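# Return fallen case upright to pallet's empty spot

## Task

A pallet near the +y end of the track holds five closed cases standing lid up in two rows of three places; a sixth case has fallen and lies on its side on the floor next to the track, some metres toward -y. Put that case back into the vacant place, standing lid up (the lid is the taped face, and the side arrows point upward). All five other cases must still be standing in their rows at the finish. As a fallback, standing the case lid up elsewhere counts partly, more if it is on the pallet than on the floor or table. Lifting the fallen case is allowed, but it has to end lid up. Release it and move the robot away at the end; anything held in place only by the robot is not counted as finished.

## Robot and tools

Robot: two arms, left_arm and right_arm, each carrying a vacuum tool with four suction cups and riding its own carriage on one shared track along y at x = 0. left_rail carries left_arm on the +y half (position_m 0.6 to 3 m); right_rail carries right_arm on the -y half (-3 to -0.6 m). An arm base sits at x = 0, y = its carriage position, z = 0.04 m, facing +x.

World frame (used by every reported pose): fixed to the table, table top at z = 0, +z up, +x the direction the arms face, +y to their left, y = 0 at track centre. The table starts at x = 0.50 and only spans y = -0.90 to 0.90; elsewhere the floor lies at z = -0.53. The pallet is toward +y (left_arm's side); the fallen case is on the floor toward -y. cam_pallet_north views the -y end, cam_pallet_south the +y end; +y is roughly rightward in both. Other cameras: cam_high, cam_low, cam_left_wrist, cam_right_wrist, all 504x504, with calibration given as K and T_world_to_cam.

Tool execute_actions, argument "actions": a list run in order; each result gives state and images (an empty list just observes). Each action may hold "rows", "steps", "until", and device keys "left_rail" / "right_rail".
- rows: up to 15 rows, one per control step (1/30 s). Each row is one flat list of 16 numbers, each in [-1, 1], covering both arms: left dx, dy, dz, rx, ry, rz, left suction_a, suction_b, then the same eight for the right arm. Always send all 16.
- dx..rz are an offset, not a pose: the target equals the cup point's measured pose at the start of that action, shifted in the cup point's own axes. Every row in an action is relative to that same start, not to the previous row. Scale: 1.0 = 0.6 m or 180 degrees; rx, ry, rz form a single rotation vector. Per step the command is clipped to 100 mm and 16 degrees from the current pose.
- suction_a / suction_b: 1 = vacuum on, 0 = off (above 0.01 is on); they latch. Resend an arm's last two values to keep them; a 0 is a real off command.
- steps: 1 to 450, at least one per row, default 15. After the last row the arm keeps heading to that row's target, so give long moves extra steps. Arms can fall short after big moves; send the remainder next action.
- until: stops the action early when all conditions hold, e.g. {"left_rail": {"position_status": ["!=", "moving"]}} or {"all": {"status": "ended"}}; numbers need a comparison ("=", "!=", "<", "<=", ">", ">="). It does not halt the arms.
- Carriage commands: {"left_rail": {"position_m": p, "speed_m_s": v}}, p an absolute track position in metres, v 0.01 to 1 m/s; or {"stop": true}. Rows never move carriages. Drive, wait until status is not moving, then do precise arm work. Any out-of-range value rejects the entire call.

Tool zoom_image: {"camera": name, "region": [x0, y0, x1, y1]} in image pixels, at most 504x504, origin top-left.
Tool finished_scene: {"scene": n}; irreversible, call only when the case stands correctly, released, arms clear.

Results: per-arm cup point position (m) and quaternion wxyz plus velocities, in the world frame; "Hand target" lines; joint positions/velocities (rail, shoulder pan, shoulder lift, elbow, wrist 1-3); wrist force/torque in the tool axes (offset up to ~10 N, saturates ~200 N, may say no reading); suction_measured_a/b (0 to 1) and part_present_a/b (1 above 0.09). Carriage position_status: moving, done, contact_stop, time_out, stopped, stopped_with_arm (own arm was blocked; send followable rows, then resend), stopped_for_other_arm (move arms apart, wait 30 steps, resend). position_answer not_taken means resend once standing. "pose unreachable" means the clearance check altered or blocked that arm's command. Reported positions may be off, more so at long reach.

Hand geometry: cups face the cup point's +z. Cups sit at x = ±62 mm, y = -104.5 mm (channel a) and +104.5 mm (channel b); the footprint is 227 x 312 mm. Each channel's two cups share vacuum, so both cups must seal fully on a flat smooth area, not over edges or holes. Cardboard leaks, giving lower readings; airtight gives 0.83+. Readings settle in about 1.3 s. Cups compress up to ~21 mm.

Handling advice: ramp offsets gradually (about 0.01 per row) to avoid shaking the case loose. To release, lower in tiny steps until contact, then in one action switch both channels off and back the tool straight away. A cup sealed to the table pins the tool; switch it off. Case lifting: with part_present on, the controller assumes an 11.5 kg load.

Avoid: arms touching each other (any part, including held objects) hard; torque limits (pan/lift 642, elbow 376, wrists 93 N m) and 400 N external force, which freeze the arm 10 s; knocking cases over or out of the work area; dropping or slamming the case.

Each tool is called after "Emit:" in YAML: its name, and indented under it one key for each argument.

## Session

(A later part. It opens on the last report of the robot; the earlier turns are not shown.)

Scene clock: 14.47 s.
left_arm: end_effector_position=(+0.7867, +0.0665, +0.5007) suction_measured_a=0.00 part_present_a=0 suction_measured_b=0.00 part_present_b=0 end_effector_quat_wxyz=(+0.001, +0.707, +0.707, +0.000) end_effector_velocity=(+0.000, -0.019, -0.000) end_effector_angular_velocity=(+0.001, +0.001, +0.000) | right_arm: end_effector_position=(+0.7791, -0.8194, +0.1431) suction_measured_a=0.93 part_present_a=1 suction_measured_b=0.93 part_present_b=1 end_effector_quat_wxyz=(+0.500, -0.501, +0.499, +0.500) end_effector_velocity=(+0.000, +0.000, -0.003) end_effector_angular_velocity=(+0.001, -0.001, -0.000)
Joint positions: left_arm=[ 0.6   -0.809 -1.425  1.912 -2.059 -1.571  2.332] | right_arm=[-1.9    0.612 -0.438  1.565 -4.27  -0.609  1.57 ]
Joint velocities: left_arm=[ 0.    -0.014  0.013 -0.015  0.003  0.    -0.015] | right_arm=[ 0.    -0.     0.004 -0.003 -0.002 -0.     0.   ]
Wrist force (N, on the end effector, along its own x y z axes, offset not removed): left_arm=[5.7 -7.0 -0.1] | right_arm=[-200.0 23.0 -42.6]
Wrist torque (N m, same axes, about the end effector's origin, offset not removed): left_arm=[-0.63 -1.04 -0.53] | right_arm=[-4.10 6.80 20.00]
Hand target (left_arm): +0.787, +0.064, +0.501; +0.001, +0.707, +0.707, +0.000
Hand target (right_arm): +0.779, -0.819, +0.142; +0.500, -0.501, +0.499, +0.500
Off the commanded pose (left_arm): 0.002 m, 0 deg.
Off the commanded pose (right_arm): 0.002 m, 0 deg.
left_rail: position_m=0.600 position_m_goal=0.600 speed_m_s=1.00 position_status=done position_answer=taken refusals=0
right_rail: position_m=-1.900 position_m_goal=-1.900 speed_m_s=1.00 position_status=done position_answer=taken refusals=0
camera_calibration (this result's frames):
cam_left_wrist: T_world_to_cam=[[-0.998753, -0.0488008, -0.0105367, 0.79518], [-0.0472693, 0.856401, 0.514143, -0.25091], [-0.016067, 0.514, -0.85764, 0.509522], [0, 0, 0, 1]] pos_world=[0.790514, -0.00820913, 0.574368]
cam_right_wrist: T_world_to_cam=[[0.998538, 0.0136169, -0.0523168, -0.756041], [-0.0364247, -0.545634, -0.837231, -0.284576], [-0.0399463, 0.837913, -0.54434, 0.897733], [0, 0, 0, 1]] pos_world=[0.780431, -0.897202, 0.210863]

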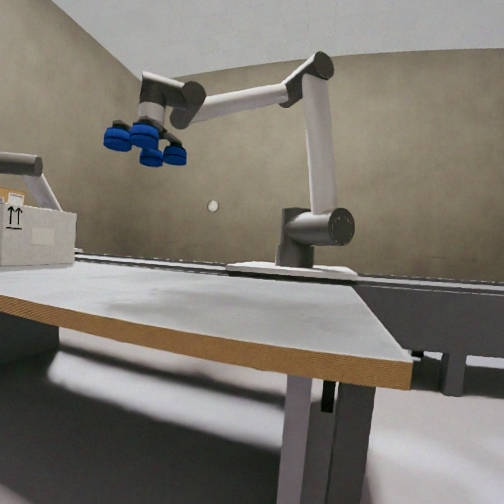

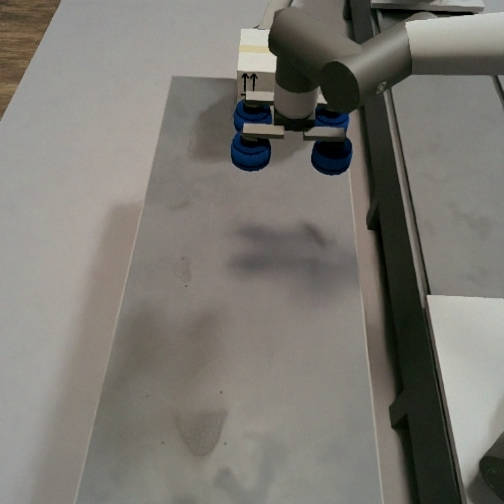

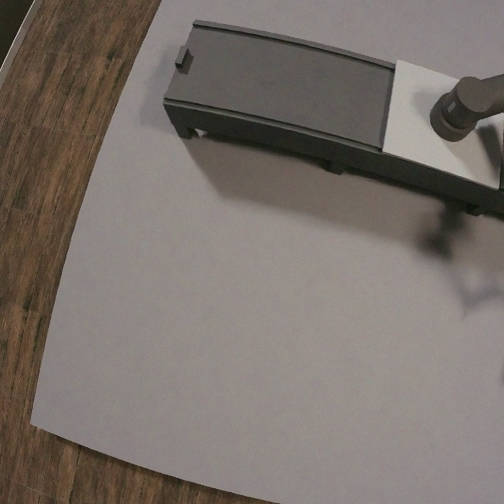

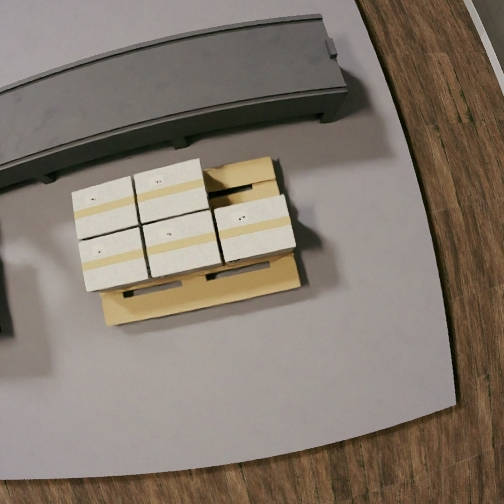

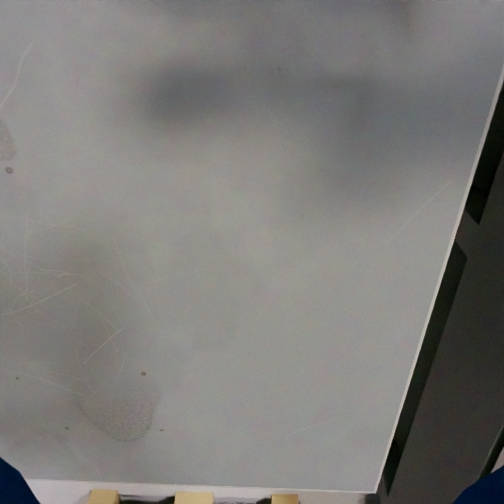

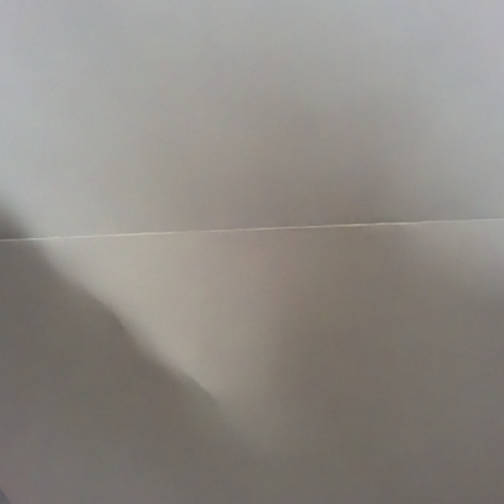

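Emit:
execute_actions:
  actions:
    - {"rows":[[0,0,0,0,0,0,0,0,-0.003,0,0,0,0,0,0,0],[0,0,0,0,0,0,0,0,-0.003,0,-0.004,0,0,0,0,0],[0,0,0,0,0,0,0,0,-0.003,0,-0.009,0,0,0,0,0],[0,0,0,0,0,0,0,0,-0.003,0,-0.015,0,0,0,0,0],[0,0,0,0,0,0,0,0,-0.003,0,-0.022,0,0,0,0,0],[0,0,0,0,0,0,0,0,-0.003,0,-0.03,0,0,0,0,0],[0,0,0,0,0,0,0,0,-0.003,0,-0.04,0,0,0,0,0],[0,0,0,0,0,0,0,0,-0.003,0,-0.05,0,0,0,0,0],[0,0,0,0,0,0,0,0,-0.003,0,-0.06,0,0,0,0,0],[0,0,0,0,0,0,0,0,-0.003,0,-0.07,0,0,0,0,0],[0,0,0,0,0,0,0,0,-0.003,0,-0.08,0,0,0,0,0]],"steps":16}
    - {"right_rail":{"position_m":-2.6},"rows":[[-0.02,0,0,0,0,0,0,0,0,0,0,0,0,0,0,0],[-0.05,0,0,0,0,0,0,0,0,0,0,0,0,0,0,0],[-0.1,0,0,0,0,0,0,0,0,0,0,0,0,0,0,0],[-1,0,-0.08,0,0,0,0,0,0,0,0,0,0,0,0,0]],"steps":30}
    - {"rows":[[-0.45,0,0,0,0,0,0,0,0,0,0,0,0,0,0,0]],"steps":25}

Scene clock: 17.03 s.
left_arm: end_effector_position=(+0.7681, -0.6492, +0.5348) suction_measured_a=0.00 part_present_a=0 suction_measured_b=0.00 part_present_b=0 end_effector_quat_wxyz=(+0.003, +0.707, +0.707, -0.001) end_effector_velocity=(+0.006, -0.021, +0.002) end_effector_angular_velocity=(+0.007, +0.005, +0.001) | right_arm: end_effector_position=(+0.7793, -1.5612, +0.1440) suction_measured_a=0.00 part_present_a=0 suction_measured_b=0.00 part_present_b=0 end_effector_quat_wxyz=(+0.500, -0.501, +0.499, +0.500) end_effector_velocity=(-0.000, -0.000, -0.000) end_effector_angular_velocity=(-0.000, +0.000, -0.000)
Joint positions: left_arm=[ 0.6   -1.157 -0.849  0.988 -1.716 -1.57   1.985] | right_arm=[-2.6    0.579 -0.453  1.616 -4.306 -0.577  1.57 ]
Joint velocities: left_arm=[ 0.    -0.002  0.032 -0.062  0.039 -0.002 -0.002] | right_arm=[ 0. -0.  0. -0.  0. -0. -0.]
Wrist force (N, on the end effector, along its own x y z axes, offset not removed): left_arm=[2.4 -5.1 -3.9] | right_arm=[1.0 0.7 2.2]
Wrist torque (N m, same axes, about the end effector's origin, offset not removed): left_arm=[-0.37 -0.87 -0.39] | right_arm=[0.22 0.42 0.25]
Hand target (left_arm): +0.769, -0.652, +0.535; +0.003, +0.707, +0.707, -0.000
Hand target (right_arm): +0.779, -1.561, +0.144; +0.500, -0.501, +0.499, +0.500
Off the commanded pose (left_arm): 0.003 m, 0 deg.
Off the commanded pose (right_arm): 0.000 m, 0 deg.
left_rail: position_m=0.600 position_m_goal=0.600 speed_m_s=1.00 position_status=done position_answer=taken refusals=0
right_rail: position_m=-2.600 position_m_goal=-2.600 speed_m_s=1.00 position_status=done position_answer=taken refusals=0
camera_calibration (this result's frames):
cam_left_wrist: T_world_to_cam=[[-0.998788, -0.0475634, -0.0126264, 0.744021], [-0.0473378, 0.858498, 0.510627, 0.346987], [-0.0134474, 0.510606, -0.85971, 0.903246], [0, 0, 0, 1]] pos_world=[0.771692, -0.723702, 0.608743]
cam_right_wrist: T_world_to_cam=[[0.998503, 0.0134814, -0.0530137, -0.746155], [-0.0370648, -0.54601, -0.836959, -0.688775], [-0.0402293, 0.83767, -0.544693, 1.5197], [0, 0, 0, 1]] pos_world=[0.780645, -1.63902, 0.211734]

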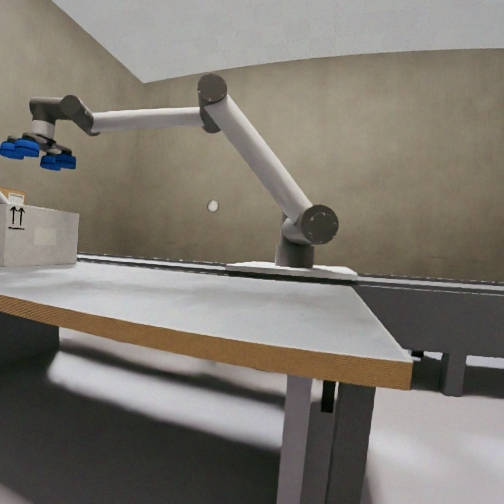

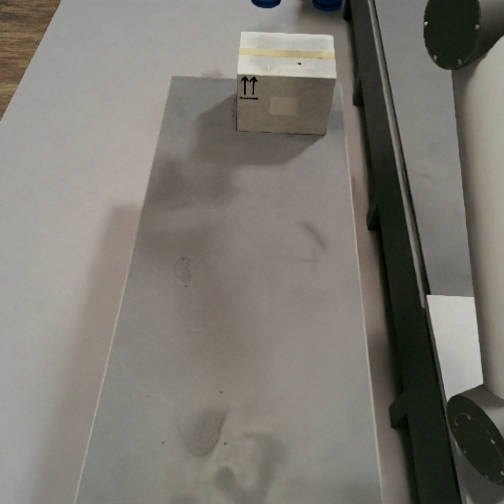

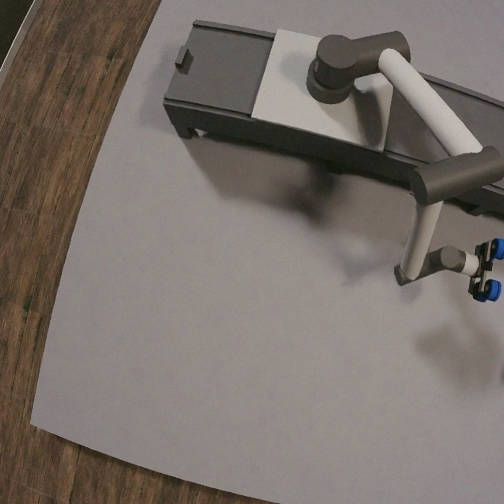

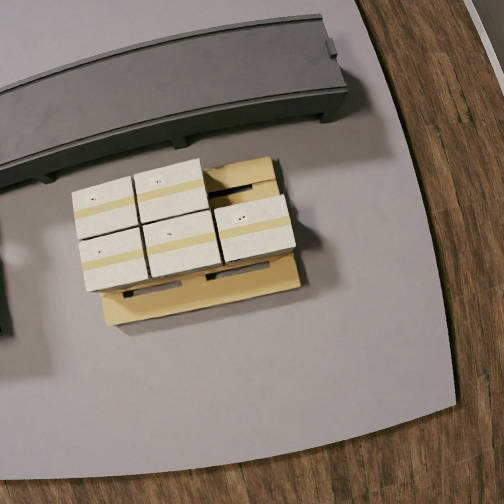

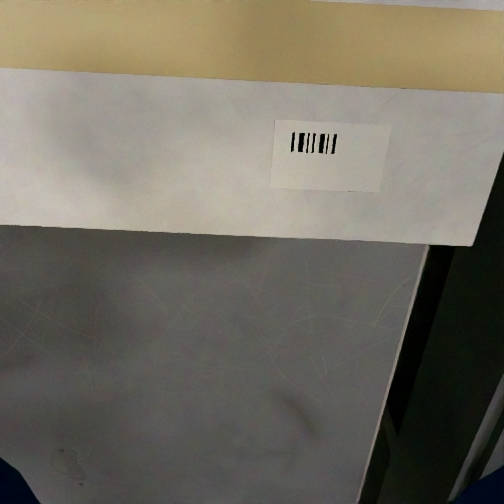

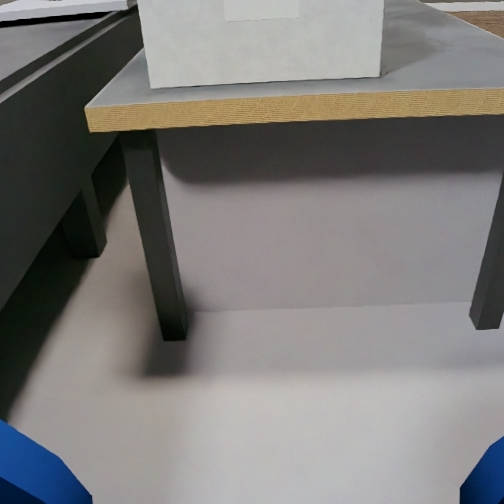

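Emit:
execute_actions:
  actions:
    - {"rows":[[0,0,0.03,0,0,0,0,0,0,0,0,0,0,0,0,0],[0,0,0.08,0,0,0,0,0,0,0,0,0,0,0,0,0],[-0.06,0.02,0.39,0.0009,0.0018,0,0,0,0,0,0,0,0,0,0,0]],"steps":30}
    - {"rows":[[0,0,0.005,0,0,0,1,1,0,0,0,0,0,0,0,0],[0,0,0.01,0,0,0,1,1,0,0,0,0,0,0,0,0],[0,0,0.015,0,0,0,1,1,0,0,0,0,0,0,0,0],[0,0,0.02,0,0,0,1,1,0,0,0,0,0,0,0,0],[0,0,0.025,0,0,0,1,1,0,0,0,0,0,0,0,0],[0,0,0.03,0,0,0,1,1,0,0,0,0,0,0,0,0],[0,0,0.035,0,0,0,1,1,0,0,0,0,0,0,0,0],[0,0,0.04,0,0,0,1,1,0,0,0,0,0,0,0,0],[0,0,0.045,0,0,0,1,1,0,0,0,0,0,0,0,0],[0,0,0.05,0,0,0,1,1,0,0,0,0,0,0,0,0],[0,0,0.054,0,0,0,1,1,0,0,0,0,0,0,0,0]],"steps":26}

Scene clock: 19.27 s.
left_arm: end_effector_position=(+0.7805, -0.6864, +0.2692) suction_measured_a=0.93 part_present_a=1 suction_measured_b=0.93 part_present_b=1 end_effector_quat_wxyz=(+0.000, +0.707, +0.707, +0.000) end_effector_velocity=(-0.000, +0.000, -0.002) end_effector_angular_velocity=(+0.001, +0.000, -0.000) | right_arm: end_effector_position=(+0.7793, -1.5612, +0.1440) suction_measured_a=0.00 part_present_a=0 suction_measured_b=0.00 part_present_b=0 end_effector_quat_wxyz=(+0.500, -0.501, +0.499, +0.500) end_effector_velocity=(+0.000, +0.000, +0.000) end_effector_angular_velocity=(+0.000, -0.000, -0.000)
Joint positions: left_arm=[ 0.6   -1.16  -0.703  1.092 -1.959 -1.57   1.982] | right_arm=[-2.6    0.579 -0.453  1.616 -4.306 -0.577  1.57 ]
Joint velocities: left_arm=[ 0.    -0.     0.001  0.001 -0.001  0.     0.   ] | right_arm=[ 0.  0. -0.  0. -0. -0. -0.]
Wrist force (N, on the end effector, along its own x y z axes, offset not removed): left_arm=[3.7 -6.2 -56.9] | right_arm=[-1.9 -0.1 1.1]
Wrist torque (N m, same axes, about the end effector's origin, offset not removed): left_arm=[-1.93 -1.33 -0.58] | right_arm=[-0.05 0.87 0.22]
Hand target (left_arm): +0.780, -0.686, +0.269; +0.000, +0.707, +0.707, +0.000
Hand target (right_arm): +0.779, -1.561, +0.144; +0.500, -0.501, +0.499, +0.500
Off the commanded pose (left_arm): 0.000 m, 0 deg.
Off the commanded pose (right_arm): 0.000 m, 0 deg.
left_rail: position_m=0.600 position_m_goal=0.600 speed_m_s=1.00 position_status=done position_answer=taken refusals=0
right_rail: position_m=-2.600 position_m_goal=-2.600 speed_m_s=1.00 position_status=done position_answer=taken refusals=0
camera_calibration (this result's frames):
cam_left_wrist: T_world_to_cam=[[-0.998821, -0.0474723, -0.0101061, 0.750683], [-0.045884, 0.855663, 0.515496, 0.510732], [-0.0158244, 0.515352, -0.856832, 0.698434], [0, 0, 0, 1]] pos_world=[0.784285, -0.761317, 0.342747]
cam_right_wrist: T_world_to_cam=[[0.998503, 0.0134817, -0.0530043, -0.746155], [-0.037057, -0.546005, -0.836962, -0.688772], [-0.0402242, 0.837674, -0.544688, 1.5197], [0, 0, 0, 1]] pos_world=[0.780643, -1.63902, 0.211735]

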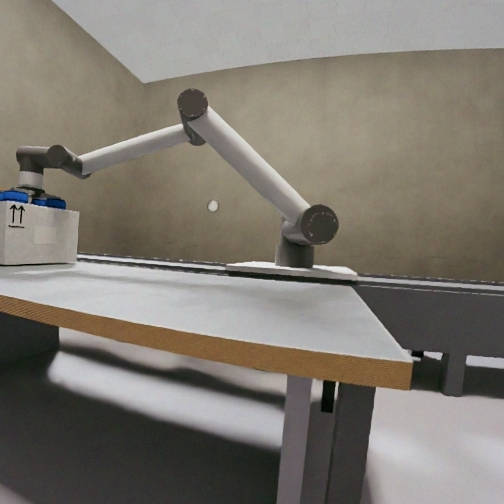

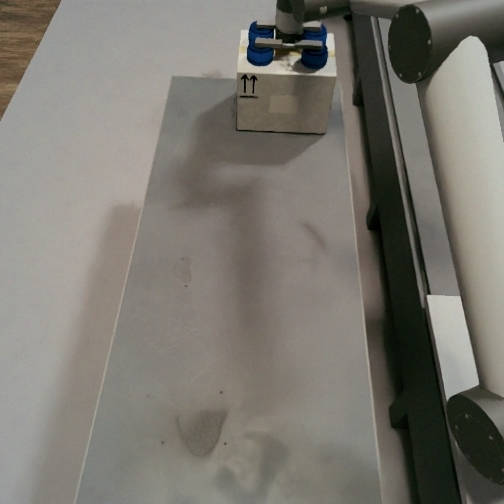

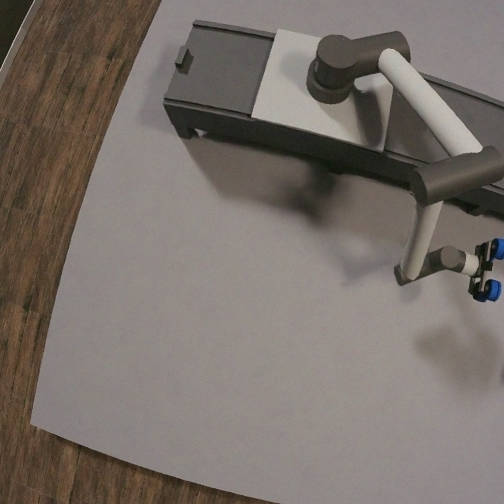

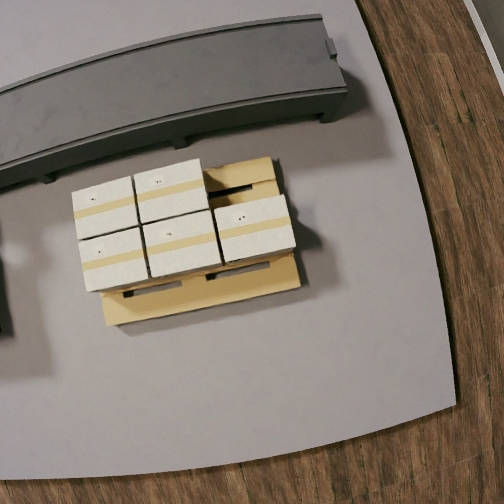

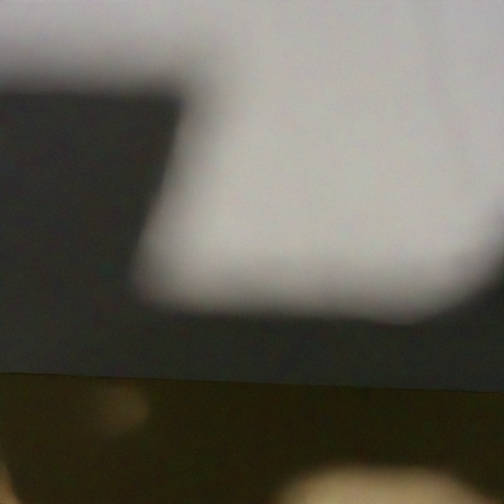

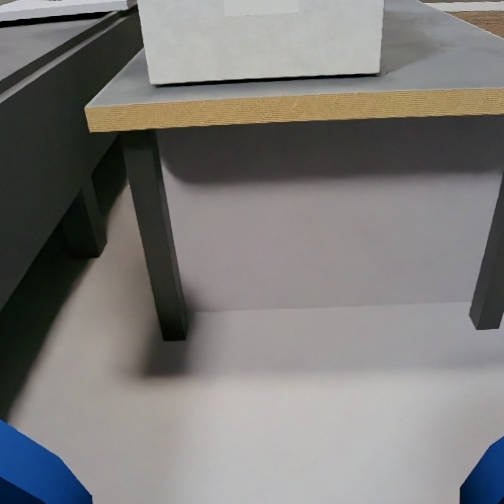

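Emit:
execute_actions:
  actions:
    - {"left_rail":{"position_m":3.0},"rows":[[0,0,-0.01,0,0,0,1,1,0,0,0,0,0,0,0,0],[0,0,-0.025,0,0,0,1,1,0,0,0,0,0,0,0,0],[0,0,-0.045,0,0,0,1,1,0,0,0,0,0,0,0,0],[0.01,0,-0.07,0,0,0,1,1,0,0,0,0,0,0,0,0],[0.02,0,-0.09,0,0,0,1,1,0,0,0,0,0,0,0,0],[0.035,0,-0.11,0,0,0,1,1,0,0,0,0,0,0,0,0],[0.05,0,-0.12,0,0,0,1,1,0,0,0,0,0,0,0,0],[0.07,0,-0.13,0,0,0,1,1,0,0,0,0,0,0,0,0],[0.095,0,-0.13,0,0,0,1,1,0,0,0,0,0,0,0,0],[0.12,0,-0.13,0,0,0,1,1,0,0,0,0,0,0,0,0],[0.15,0,-0.13,0,0,0,1,1,0,0,0,0,0,0,0,0],[0.18,0,-0.13,0,0,0,1,1,0,0,0,0,0,0,0,0],[0.22,0,-0.13,0,0,0,1,1,0,0,0,0,0,0,0,0],[0.26,0,-0.13,0,0,0,1,1,0,0,0,0,0,0,0,0],[1,0,-0.13,0,0,0,1,1,0,0,0,0,0,0,0,0]],"steps":42}
    - {"rows":[[0.3,0,0,0,0,-0.02,1,1,0,0,0,0,0,0,0,0],[0.3,0,0,0,0,-0.05,1,1,0,0,0,0,0,0,0,0],[0.9,-0.19,0.2,0,0,-0.508,1,1,0,0,0,0,0,0,0,0]],"steps":48}

Scene clock: 22.50 s.
left_arm: end_effector_position=(+0.6727, +2.7865, +0.2266) suction_measured_a=0.94 part_present_a=1 suction_measured_b=0.94 part_present_b=1 end_effector_quat_wxyz=(-0.001, -0.012, +1.000, +0.002) end_effector_velocity=(-0.000, +0.002, -0.001) end_effector_angular_velocity=(+0.003, -0.005, +0.025) | right_arm: end_effector_position=(+0.7793, -1.5612, +0.1440) suction_measured_a=0.00 part_present_a=0 suction_measured_b=0.00 part_present_b=0 end_effector_quat_wxyz=(+0.500, -0.501, +0.499, +0.500) end_effector_velocity=(-0.000, +0.000, +0.000) end_effector_angular_velocity=(+0.000, -0.000, +0.000)
Joint positions: left_arm=[ 3.    -0.597 -1.425  2.427 -2.57  -1.569  0.951] | right_arm=[-2.6    0.579 -0.453  1.616 -4.306 -0.577  1.57 ]
Joint velocities: left_arm=[ 0.     0.001 -0.     0.003 -0.005  0.005 -0.024] | right_arm=[ 0.  0. -0.  0. -0. -0. -0.]
Wrist force (N, on the end effector, along its own x y z axes, offset not removed): left_arm=[1.3 -8.3 -62.2] | right_arm=[-1.3 1.9 2.3]
Wrist torque (N m, same axes, about the end effector's origin, offset not removed): left_arm=[-2.48 -1.57 -0.47] | right_arm=[0.41 0.57 0.09]
Hand target (left_arm): +0.673, +2.787, +0.226; -0.000, -0.013, +1.000, +0.002
Hand target (right_arm): +0.779, -1.561, +0.144; +0.500, -0.501, +0.499, +0.500
Off the commanded pose (left_arm): 0.001 m, 0 deg.
Off the commanded pose (right_arm): 0.000 m, 0 deg.
left_rail: position_m=3.000 position_m_goal=3.000 speed_m_s=1.00 position_status=done position_answer=taken refusals=0
right_rail: position_m=-2.600 position_m_goal=-2.600 speed_m_s=1.00 position_status=done position_answer=taken refusals=0
camera_calibration (this result's frames):
cam_left_wrist: T_world_to_cam=[[0.0709687, -0.997401, -0.0124683, 2.73532], [-0.854004, -0.0672147, 0.515906, 0.671244], [-0.515403, -0.0259652, -0.856554, 0.714825], [0, 0, 0, 1]] pos_world=[0.747547, 2.79188, 0.300092]
cam_right_wrist: T_world_to_cam=[[0.998503, 0.0134816, -0.0530047, -0.746155], [-0.0370574, -0.546005, -0.836962, -0.688772], [-0.0402244, 0.837674, -0.544688, 1.5197], [0, 0, 0, 1]] pos_world=[0.780643, -1.63902, 0.211735]

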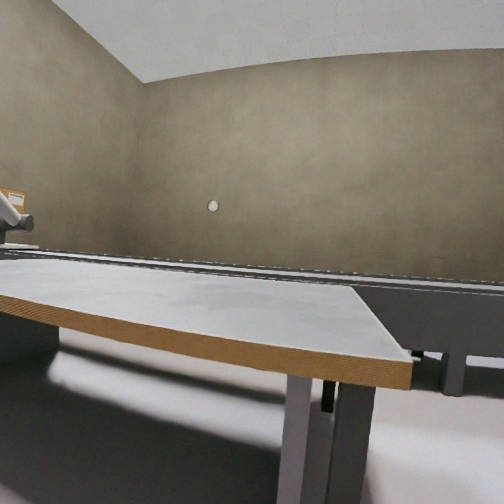

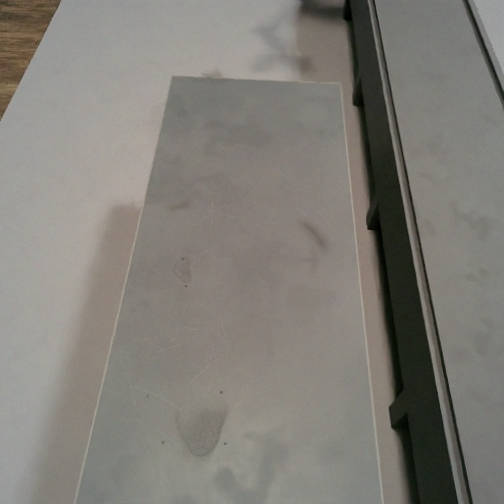

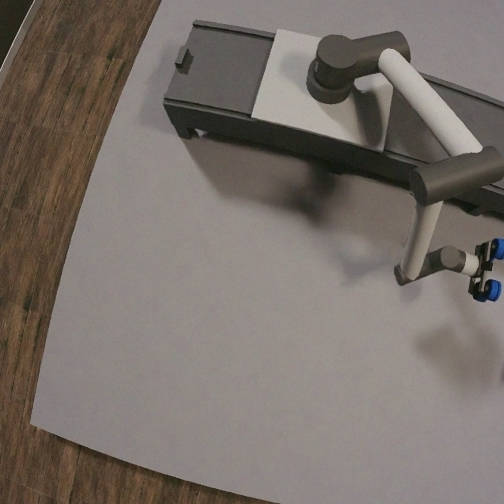

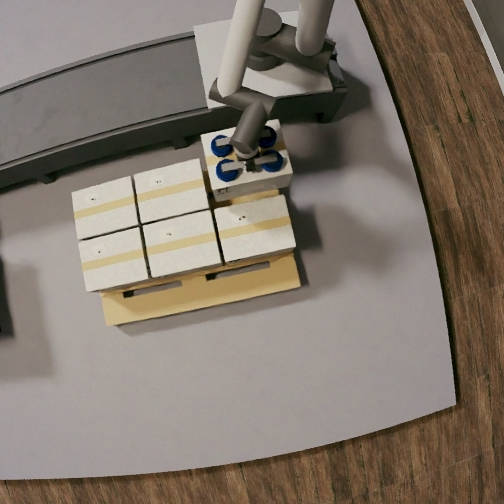

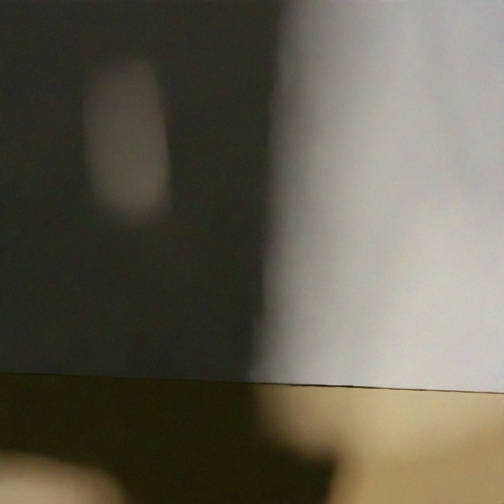

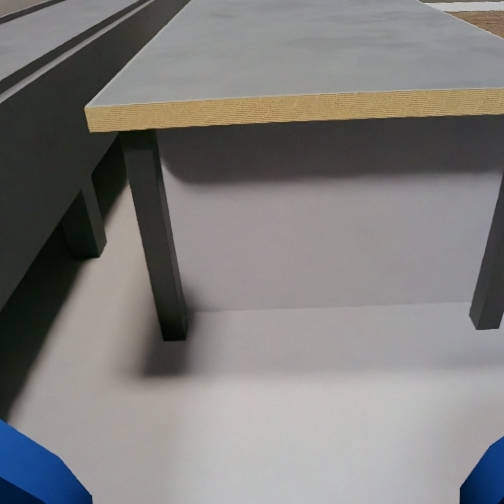

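Emit:
execute_actions:
  actions:
    - {"rows":[[0,0,0.01,0,0,0,1,1,0,0,0,0,0,0,0,0],[0.003,-0.005,0.025,0,0,0,1,1,0,0,0,0,0,0,0,0],[0.006,-0.01,0.05,0,0,0,1,1,0,0,0,0,0,0,0,0],[0.008,-0.015,0.08,0,0,0,1,1,0,0,0,0,0,0,0,0],[0.008,-0.02,0.11,0,0,0,1,1,0,0,0,0,0,0,0,0],[0.008,-0.02,0.14,0,0,0,1,1,0,0,0,0,0,0,0,0],[0.008,-0.02,0.53,0.001,0,0,1,1,0,0,0,0,0,0,0,0]],"steps":36}

Emit:
zoom_image:
  camera: "cam_pallet_south"
  region: [170,120,320,270]

Scene clock: 23.83 s.
left_arm: end_effector_position=(+0.6672, +2.7754, -0.0904) suction_measured_a=0.94 part_present_a=1 suction_measured_b=0.94 part_present_b=1 end_effector_quat_wxyz=(-0.001, -0.012, +1.000, +0.000) end_effector_velocity=(+0.004, -0.002, -0.010) end_effector_angular_velocity=(-0.003, -0.005, +0.000) | right_arm: end_effector_position=(+0.7793, -1.5612, +0.1440) suction_measured_a=0.00 part_present_a=0 suction_measured_b=0.00 part_present_b=0 end_effector_quat_wxyz=(+0.500, -0.501, +0.499, +0.500) end_effector_velocity=(-0.000, +0.000, -0.000) end_effector_angular_velocity=(-0.000, +0.000, -0.000)
Joint positions: left_arm=[ 3.    -0.614 -0.852  2.494 -3.211 -1.571  0.934] | right_arm=[-2.6    0.579 -0.453  1.616 -4.306 -0.577  1.57 ]
Joint velocities: left_arm=[ 0.     0.001  0.021 -0.005 -0.022  0.001  0.001] | right_arm=[ 0.  0.  0. -0.  0. -0. -0.]
Wrist force (N, on the end effector, along its own x y z axes, offset not removed): left_arm=[3.2 -4.0 -58.7] | right_arm=[1.1 0.6 0.1]
Wrist torque (N m, same axes, about the end effector's origin, offset not removed): left_arm=[-1.90 -1.29 -0.33] | right_arm=[0.10 0.34 0.13]
Hand target (left_arm): +0.668, +2.775, -0.092; -0.001, -0.012, +1.000, +0.000
Hand target (right_arm): +0.779, -1.561, +0.144; +0.500, -0.501, +0.499, +0.500
Off the commanded pose (left_arm): 0.001 m, 0 deg.
Off the commanded pose (right_arm): 0.000 m, 0 deg.
left_rail: position_m=3.000 position_m_goal=3.000 speed_m_s=1.00 position_status=done position_answer=taken refusals=0
right_rail: position_m=-2.600 position_m_goal=-2.600 speed_m_s=1.00 position_status=done position_answer=taken refusals=0
camera_calibration (this result's frames):
cam_left_wrist: T_world_to_cam=[[0.070943, -0.997433, -0.00967259, 2.721], [-0.853743, -0.065732, 0.51653, 0.825048], [-0.51584, -0.0283863, -0.856215, 0.447164], [0, 0, 0, 1]] pos_world=[0.742008, 2.78094, -0.0169745]
cam_right_wrist: T_world_to_cam=[[0.998503, 0.0134816, -0.0530042, -0.746155], [-0.037057, -0.546004, -0.836962, -0.688772], [-0.0402241, 0.837674, -0.544688, 1.5197], [0, 0, 0, 1]] pos_world=[0.780643, -1.63902, 0.211735]

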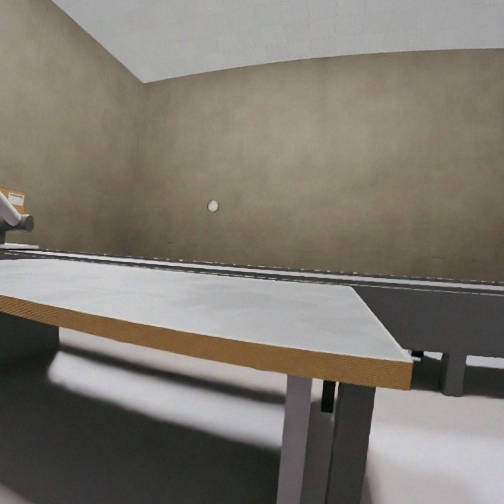

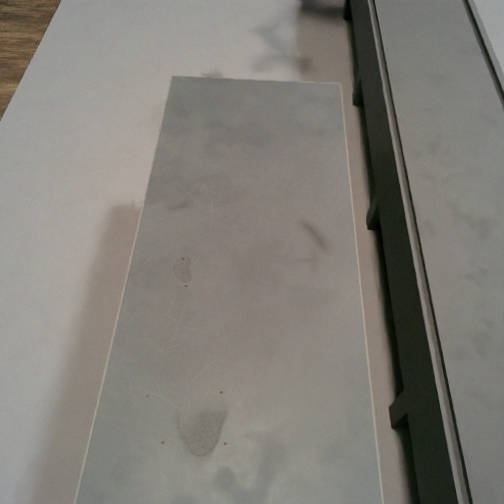

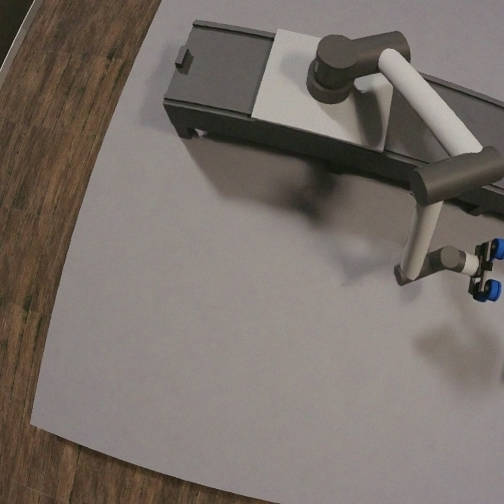

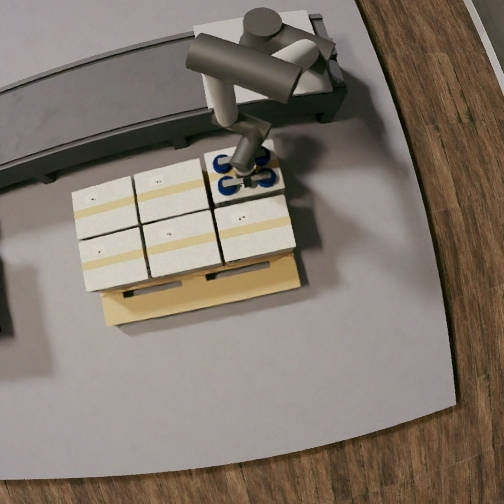

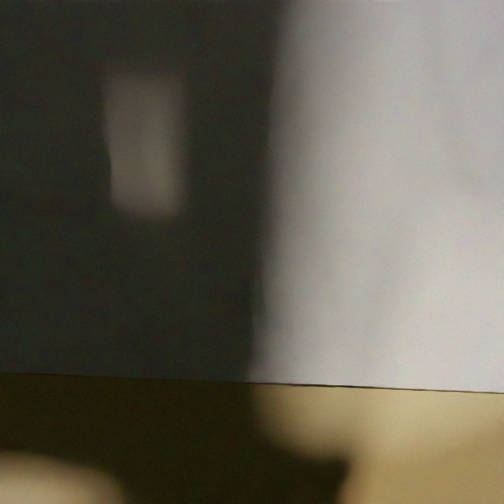

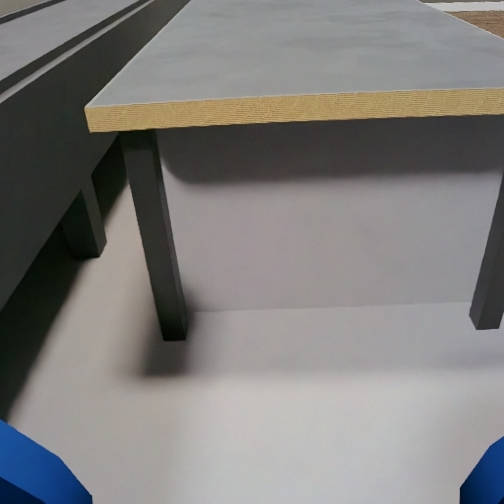

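Region (170, 120, 320, 270) of cam_pallet_south's 504x504 image, scaled by 3.360, with more detail than that image has.

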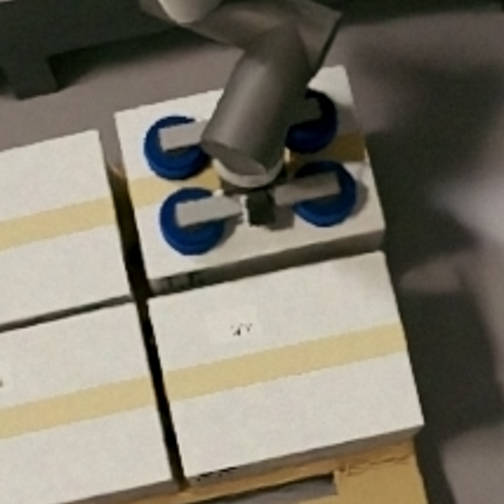

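Emit:
execute_actions:
  actions:
    - {"rows":[[-0.004,-0.003,0.005,0,0,0,1,1,0,0,0,0,0,0,0,0],[-0.008,-0.006,0.01,0,0,0,1,1,0,0,0,0,0,0,0,0],[-0.012,-0.01,0.015,0,0,0,1,1,0,0,0,0,0,0,0,0],[-0.016,-0.014,0.02,0,0,0,1,1,0,0,0,0,0,0,0,0],[-0.02,-0.017,0.025,0,0,0,1,1,0,0,0,0,0,0,0,0],[-0.02,-0.017,0.03,0,0,0,1,1,0,0,0,0,0,0,0,0],[-0.02,-0.017,0.035,0,0,0,1,1,0,0,0,0,0,0,0,0],[-0.02,-0.017,0.04,0,0,0,1,1,0,0,0,0,0,0,0,0]],"steps":17}

Emit:
zoom_image:
  camera: "cam_pallet_south"
  region: [170,120,320,270]

Scene clock: 24.57 s.
left_arm: end_effector_position=(+0.6790, +2.7657, -0.1136) suction_measured_a=0.94 part_present_a=1 suction_measured_b=0.94 part_present_b=1 end_effector_quat_wxyz=(-0.001, -0.012, +1.000, +0.000) end_effector_velocity=(+0.002, -0.002, -0.008) end_effector_angular_velocity=(-0.000, -0.000, -0.000) | right_arm: end_effector_position=(+0.7793, -1.5612, +0.1440) suction_measured_a=0.00 part_present_a=0 suction_measured_b=0.00 part_present_b=0 end_effector_quat_wxyz=(+0.500, -0.501, +0.499, +0.500) end_effector_velocity=(-0.000, +0.000, -0.000) end_effector_angular_velocity=(-0.000, +0.000, -0.000)
Joint positions: left_arm=[ 3.    -0.616 -0.81   2.468 -3.227 -1.571  0.932] | right_arm=[-2.6    0.579 -0.453  1.616 -4.306 -0.577  1.57 ]
Joint velocities: left_arm=[ 0.    -0.     0.014 -0.006 -0.009  0.    -0.   ] | right_arm=[ 0.  0.  0. -0.  0. -0. -0.]
Wrist force (N, on the end effector, along its own x y z axes, offset not removed): left_arm=[2.6 -5.8 -57.7] | right_arm=[1.8 1.5 1.1]
Wrist torque (N m, same axes, about the end effector's origin, offset not removed): left_arm=[-2.07 -1.12 -0.49] | right_arm=[0.19 0.27 0.09]
Hand target (left_arm): +0.679, +2.765, -0.114; -0.001, -0.012, +1.000, +0.000
Hand target (right_arm): +0.779, -1.561, +0.144; +0.500, -0.501, +0.499, +0.500
Off the commanded pose (left_arm): 0.001 m, 0 deg.
Off the commanded pose (right_arm): 0.000 m, 0 deg.
left_rail: position_m=3.000 position_m_goal=3.000 speed_m_s=1.00 position_status=done position_answer=taken refusals=0
right_rail: position_m=-2.600 position_m_goal=-2.600 speed_m_s=1.00 position_status=done position_answer=taken refusals=0
camera_calibration (this result's frames):
cam_left_wrist: T_world_to_cam=[[0.0709742, -0.99743, -0.00977342, 2.71025], [-0.853726, -0.0658101, 0.516547, 0.846732], [-0.515863, -0.0283177, -0.856203, 0.433014], [0, 0, 0, 1]] pos_world=[0.753896, 2.77127, -0.0401407]
cam_right_wrist: T_world_to_cam=[[0.998503, 0.0134816, -0.053004, -0.746155], [-0.0370568, -0.546005, -0.836962, -0.688772], [-0.040224, 0.837674, -0.544688, 1.5197], [0, 0, 0, 1]] pos_world=[0.780643, -1.63902, 0.211735]

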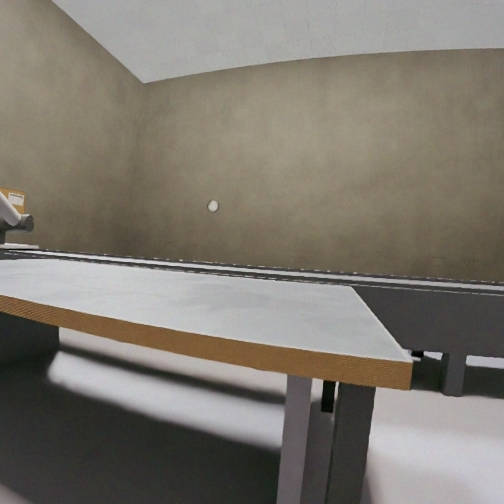

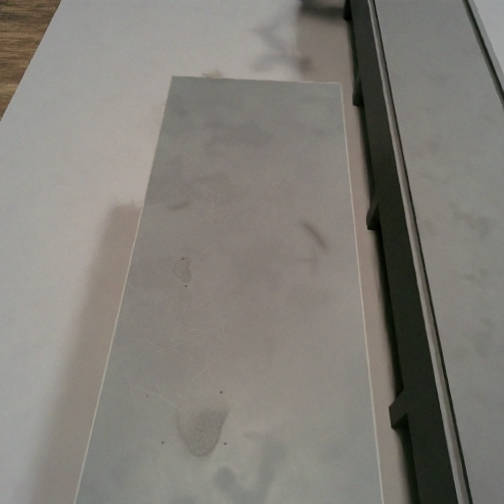

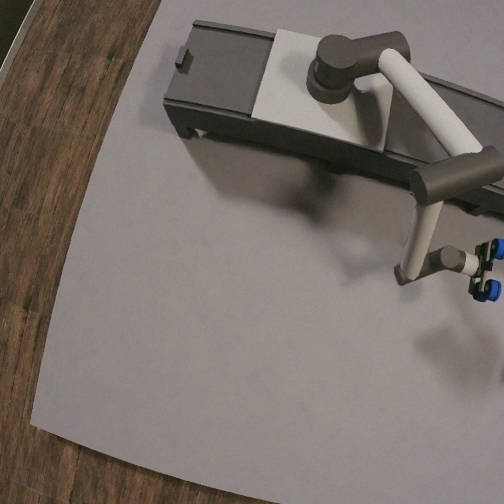

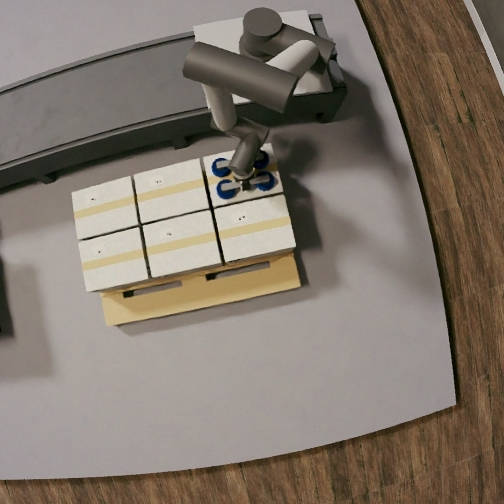

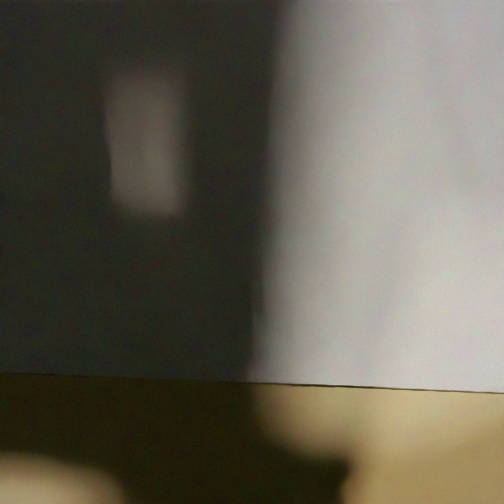

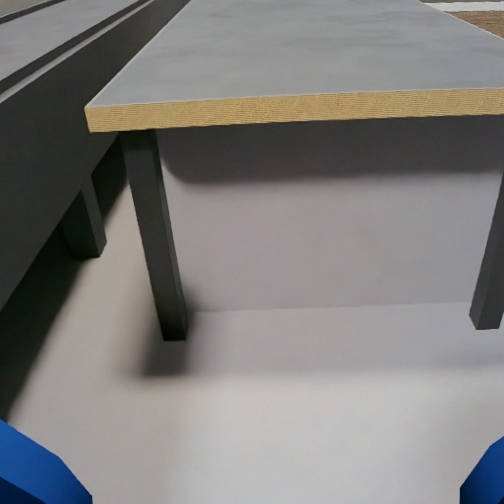

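Region (170, 120, 320, 270) of cam_pallet_south's 504x504 image, scaled by 3.360, with more detail than that image has.

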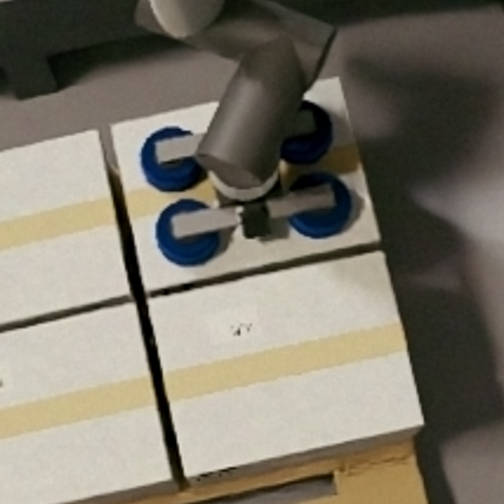

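Emit:
execute_actions:
  actions:
    - {"rows":[[0,0,0.004,0,0,0,1,1,0,0,0,0,0,0,0,0],[0.002,0,0.007,0,0,0,1,1,0,0,0,0,0,0,0,0],[0.003,0,0.009,0,0,0,1,1,0,0,0,0,0,0,0,0]],"steps":8}

Scene clock: 24.87 s.
left_arm: end_effector_position=(+0.6778, +2.7656, -0.1180) suction_measured_a=0.94 part_present_a=1 suction_measured_b=0.94 part_present_b=1 end_effector_quat_wxyz=(-0.001, -0.012, +1.000, +0.000) end_effector_velocity=(-0.004, +0.000, -0.009) end_effector_angular_velocity=(+0.000, +0.000, -0.000) | right_arm: end_effector_position=(+0.7793, -1.5612, +0.1440) suction_measured_a=0.00 part_present_a=0 suction_measured_b=0.00 part_present_b=0 end_effector_quat_wxyz=(+0.500, -0.501, +0.499, +0.500) end_effector_velocity=(+0.000, +0.000, +0.000) end_effector_angular_velocity=(+0.000, -0.000, -0.000)
Joint positions: left_arm=[ 3.    -0.617 -0.802  2.469 -3.236 -1.571  0.931] | right_arm=[-2.6    0.579 -0.453  1.616 -4.306 -0.577  1.57 ]
Joint velocities: left_arm=[ 0.    -0.003  0.018  0.003 -0.02   0.    -0.003] | right_arm=[ 0.  0. -0. -0.  0. -0. -0.]
Wrist force (N, on the end effector, along its own x y z axes, offset not removed): left_arm=[3.1 -4.0 -55.9] | right_arm=[-3.1 0.4 0.4]
Wrist torque (N m, same axes, about the end effector's origin, offset not removed): left_arm=[-1.92 -1.00 -0.24] | right_arm=[0.10 0.88 0.03]
Hand target (left_arm): +0.677, +2.766, -0.119; -0.001, -0.012, +1.000, +0.000
Hand target (right_arm): +0.779, -1.561, +0.144; +0.500, -0.501, +0.499, +0.500
Off the commanded pose (left_arm): 0.001 m, 0 deg.
Off the commanded pose (right_arm): 0.000 m, 0 deg.
left_rail: position_m=3.000 position_m_goal=3.000 speed_m_s=1.00 position_status=done position_answer=taken refusals=0
right_rail: position_m=-2.600 position_m_goal=-2.600 speed_m_s=1.00 position_status=done position_answer=taken refusals=0
camera_calibration (this result's frames):
cam_left_wrist: T_world_to_cam=[[0.0709733, -0.997431, -0.00974258, 2.71019], [-0.853748, -0.0657945, 0.516512, 0.847866], [-0.515826, -0.0283408, -0.856224, 0.428612], [0, 0, 0, 1]] pos_world=[0.752602, 2.77116, -0.0445408]
cam_right_wrist: T_world_to_cam=[[0.998503, 0.0134815, -0.0530041, -0.746155], [-0.0370569, -0.546005, -0.836962, -0.688772], [-0.040224, 0.837674, -0.544688, 1.5197], [0, 0, 0, 1]] pos_world=[0.780643, -1.63902, 0.211735]

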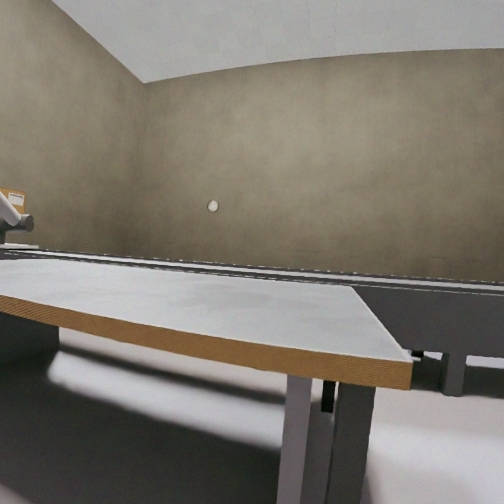

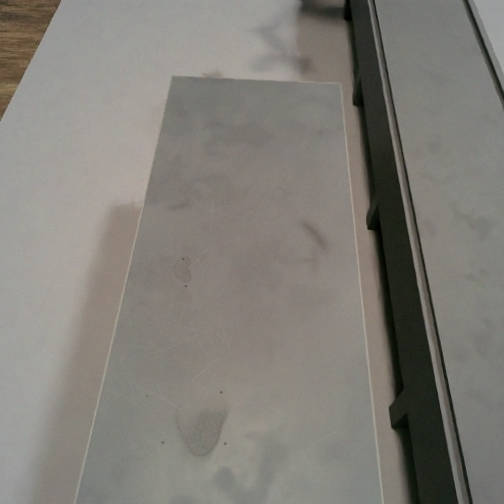

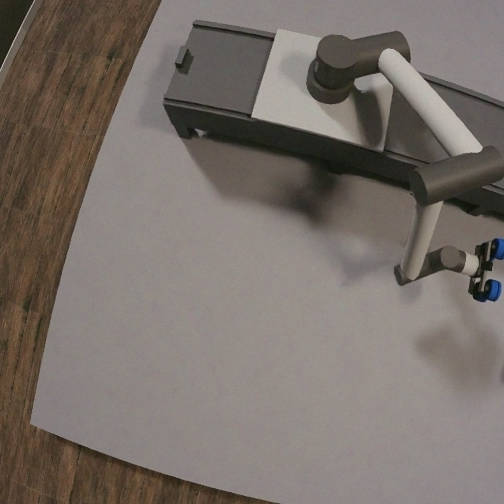

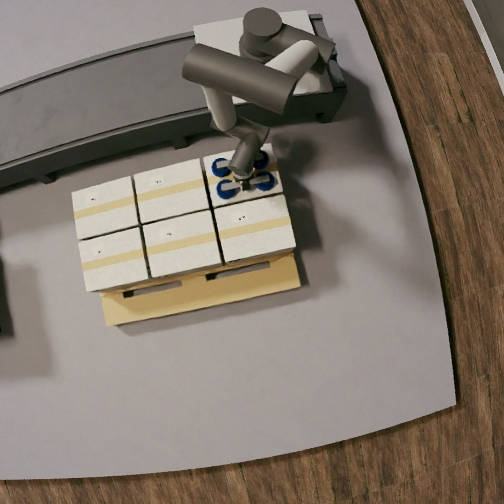

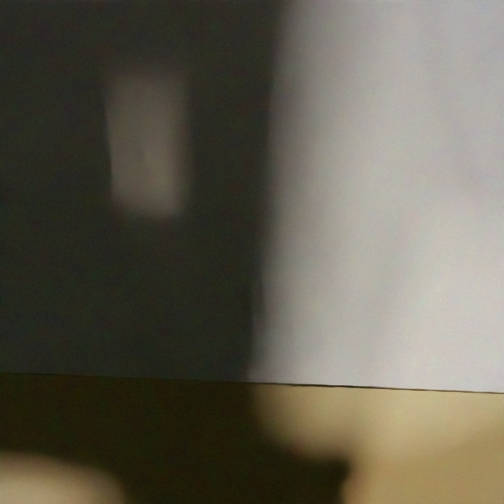

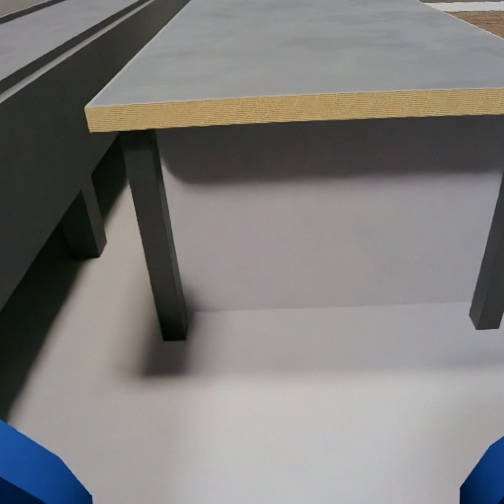

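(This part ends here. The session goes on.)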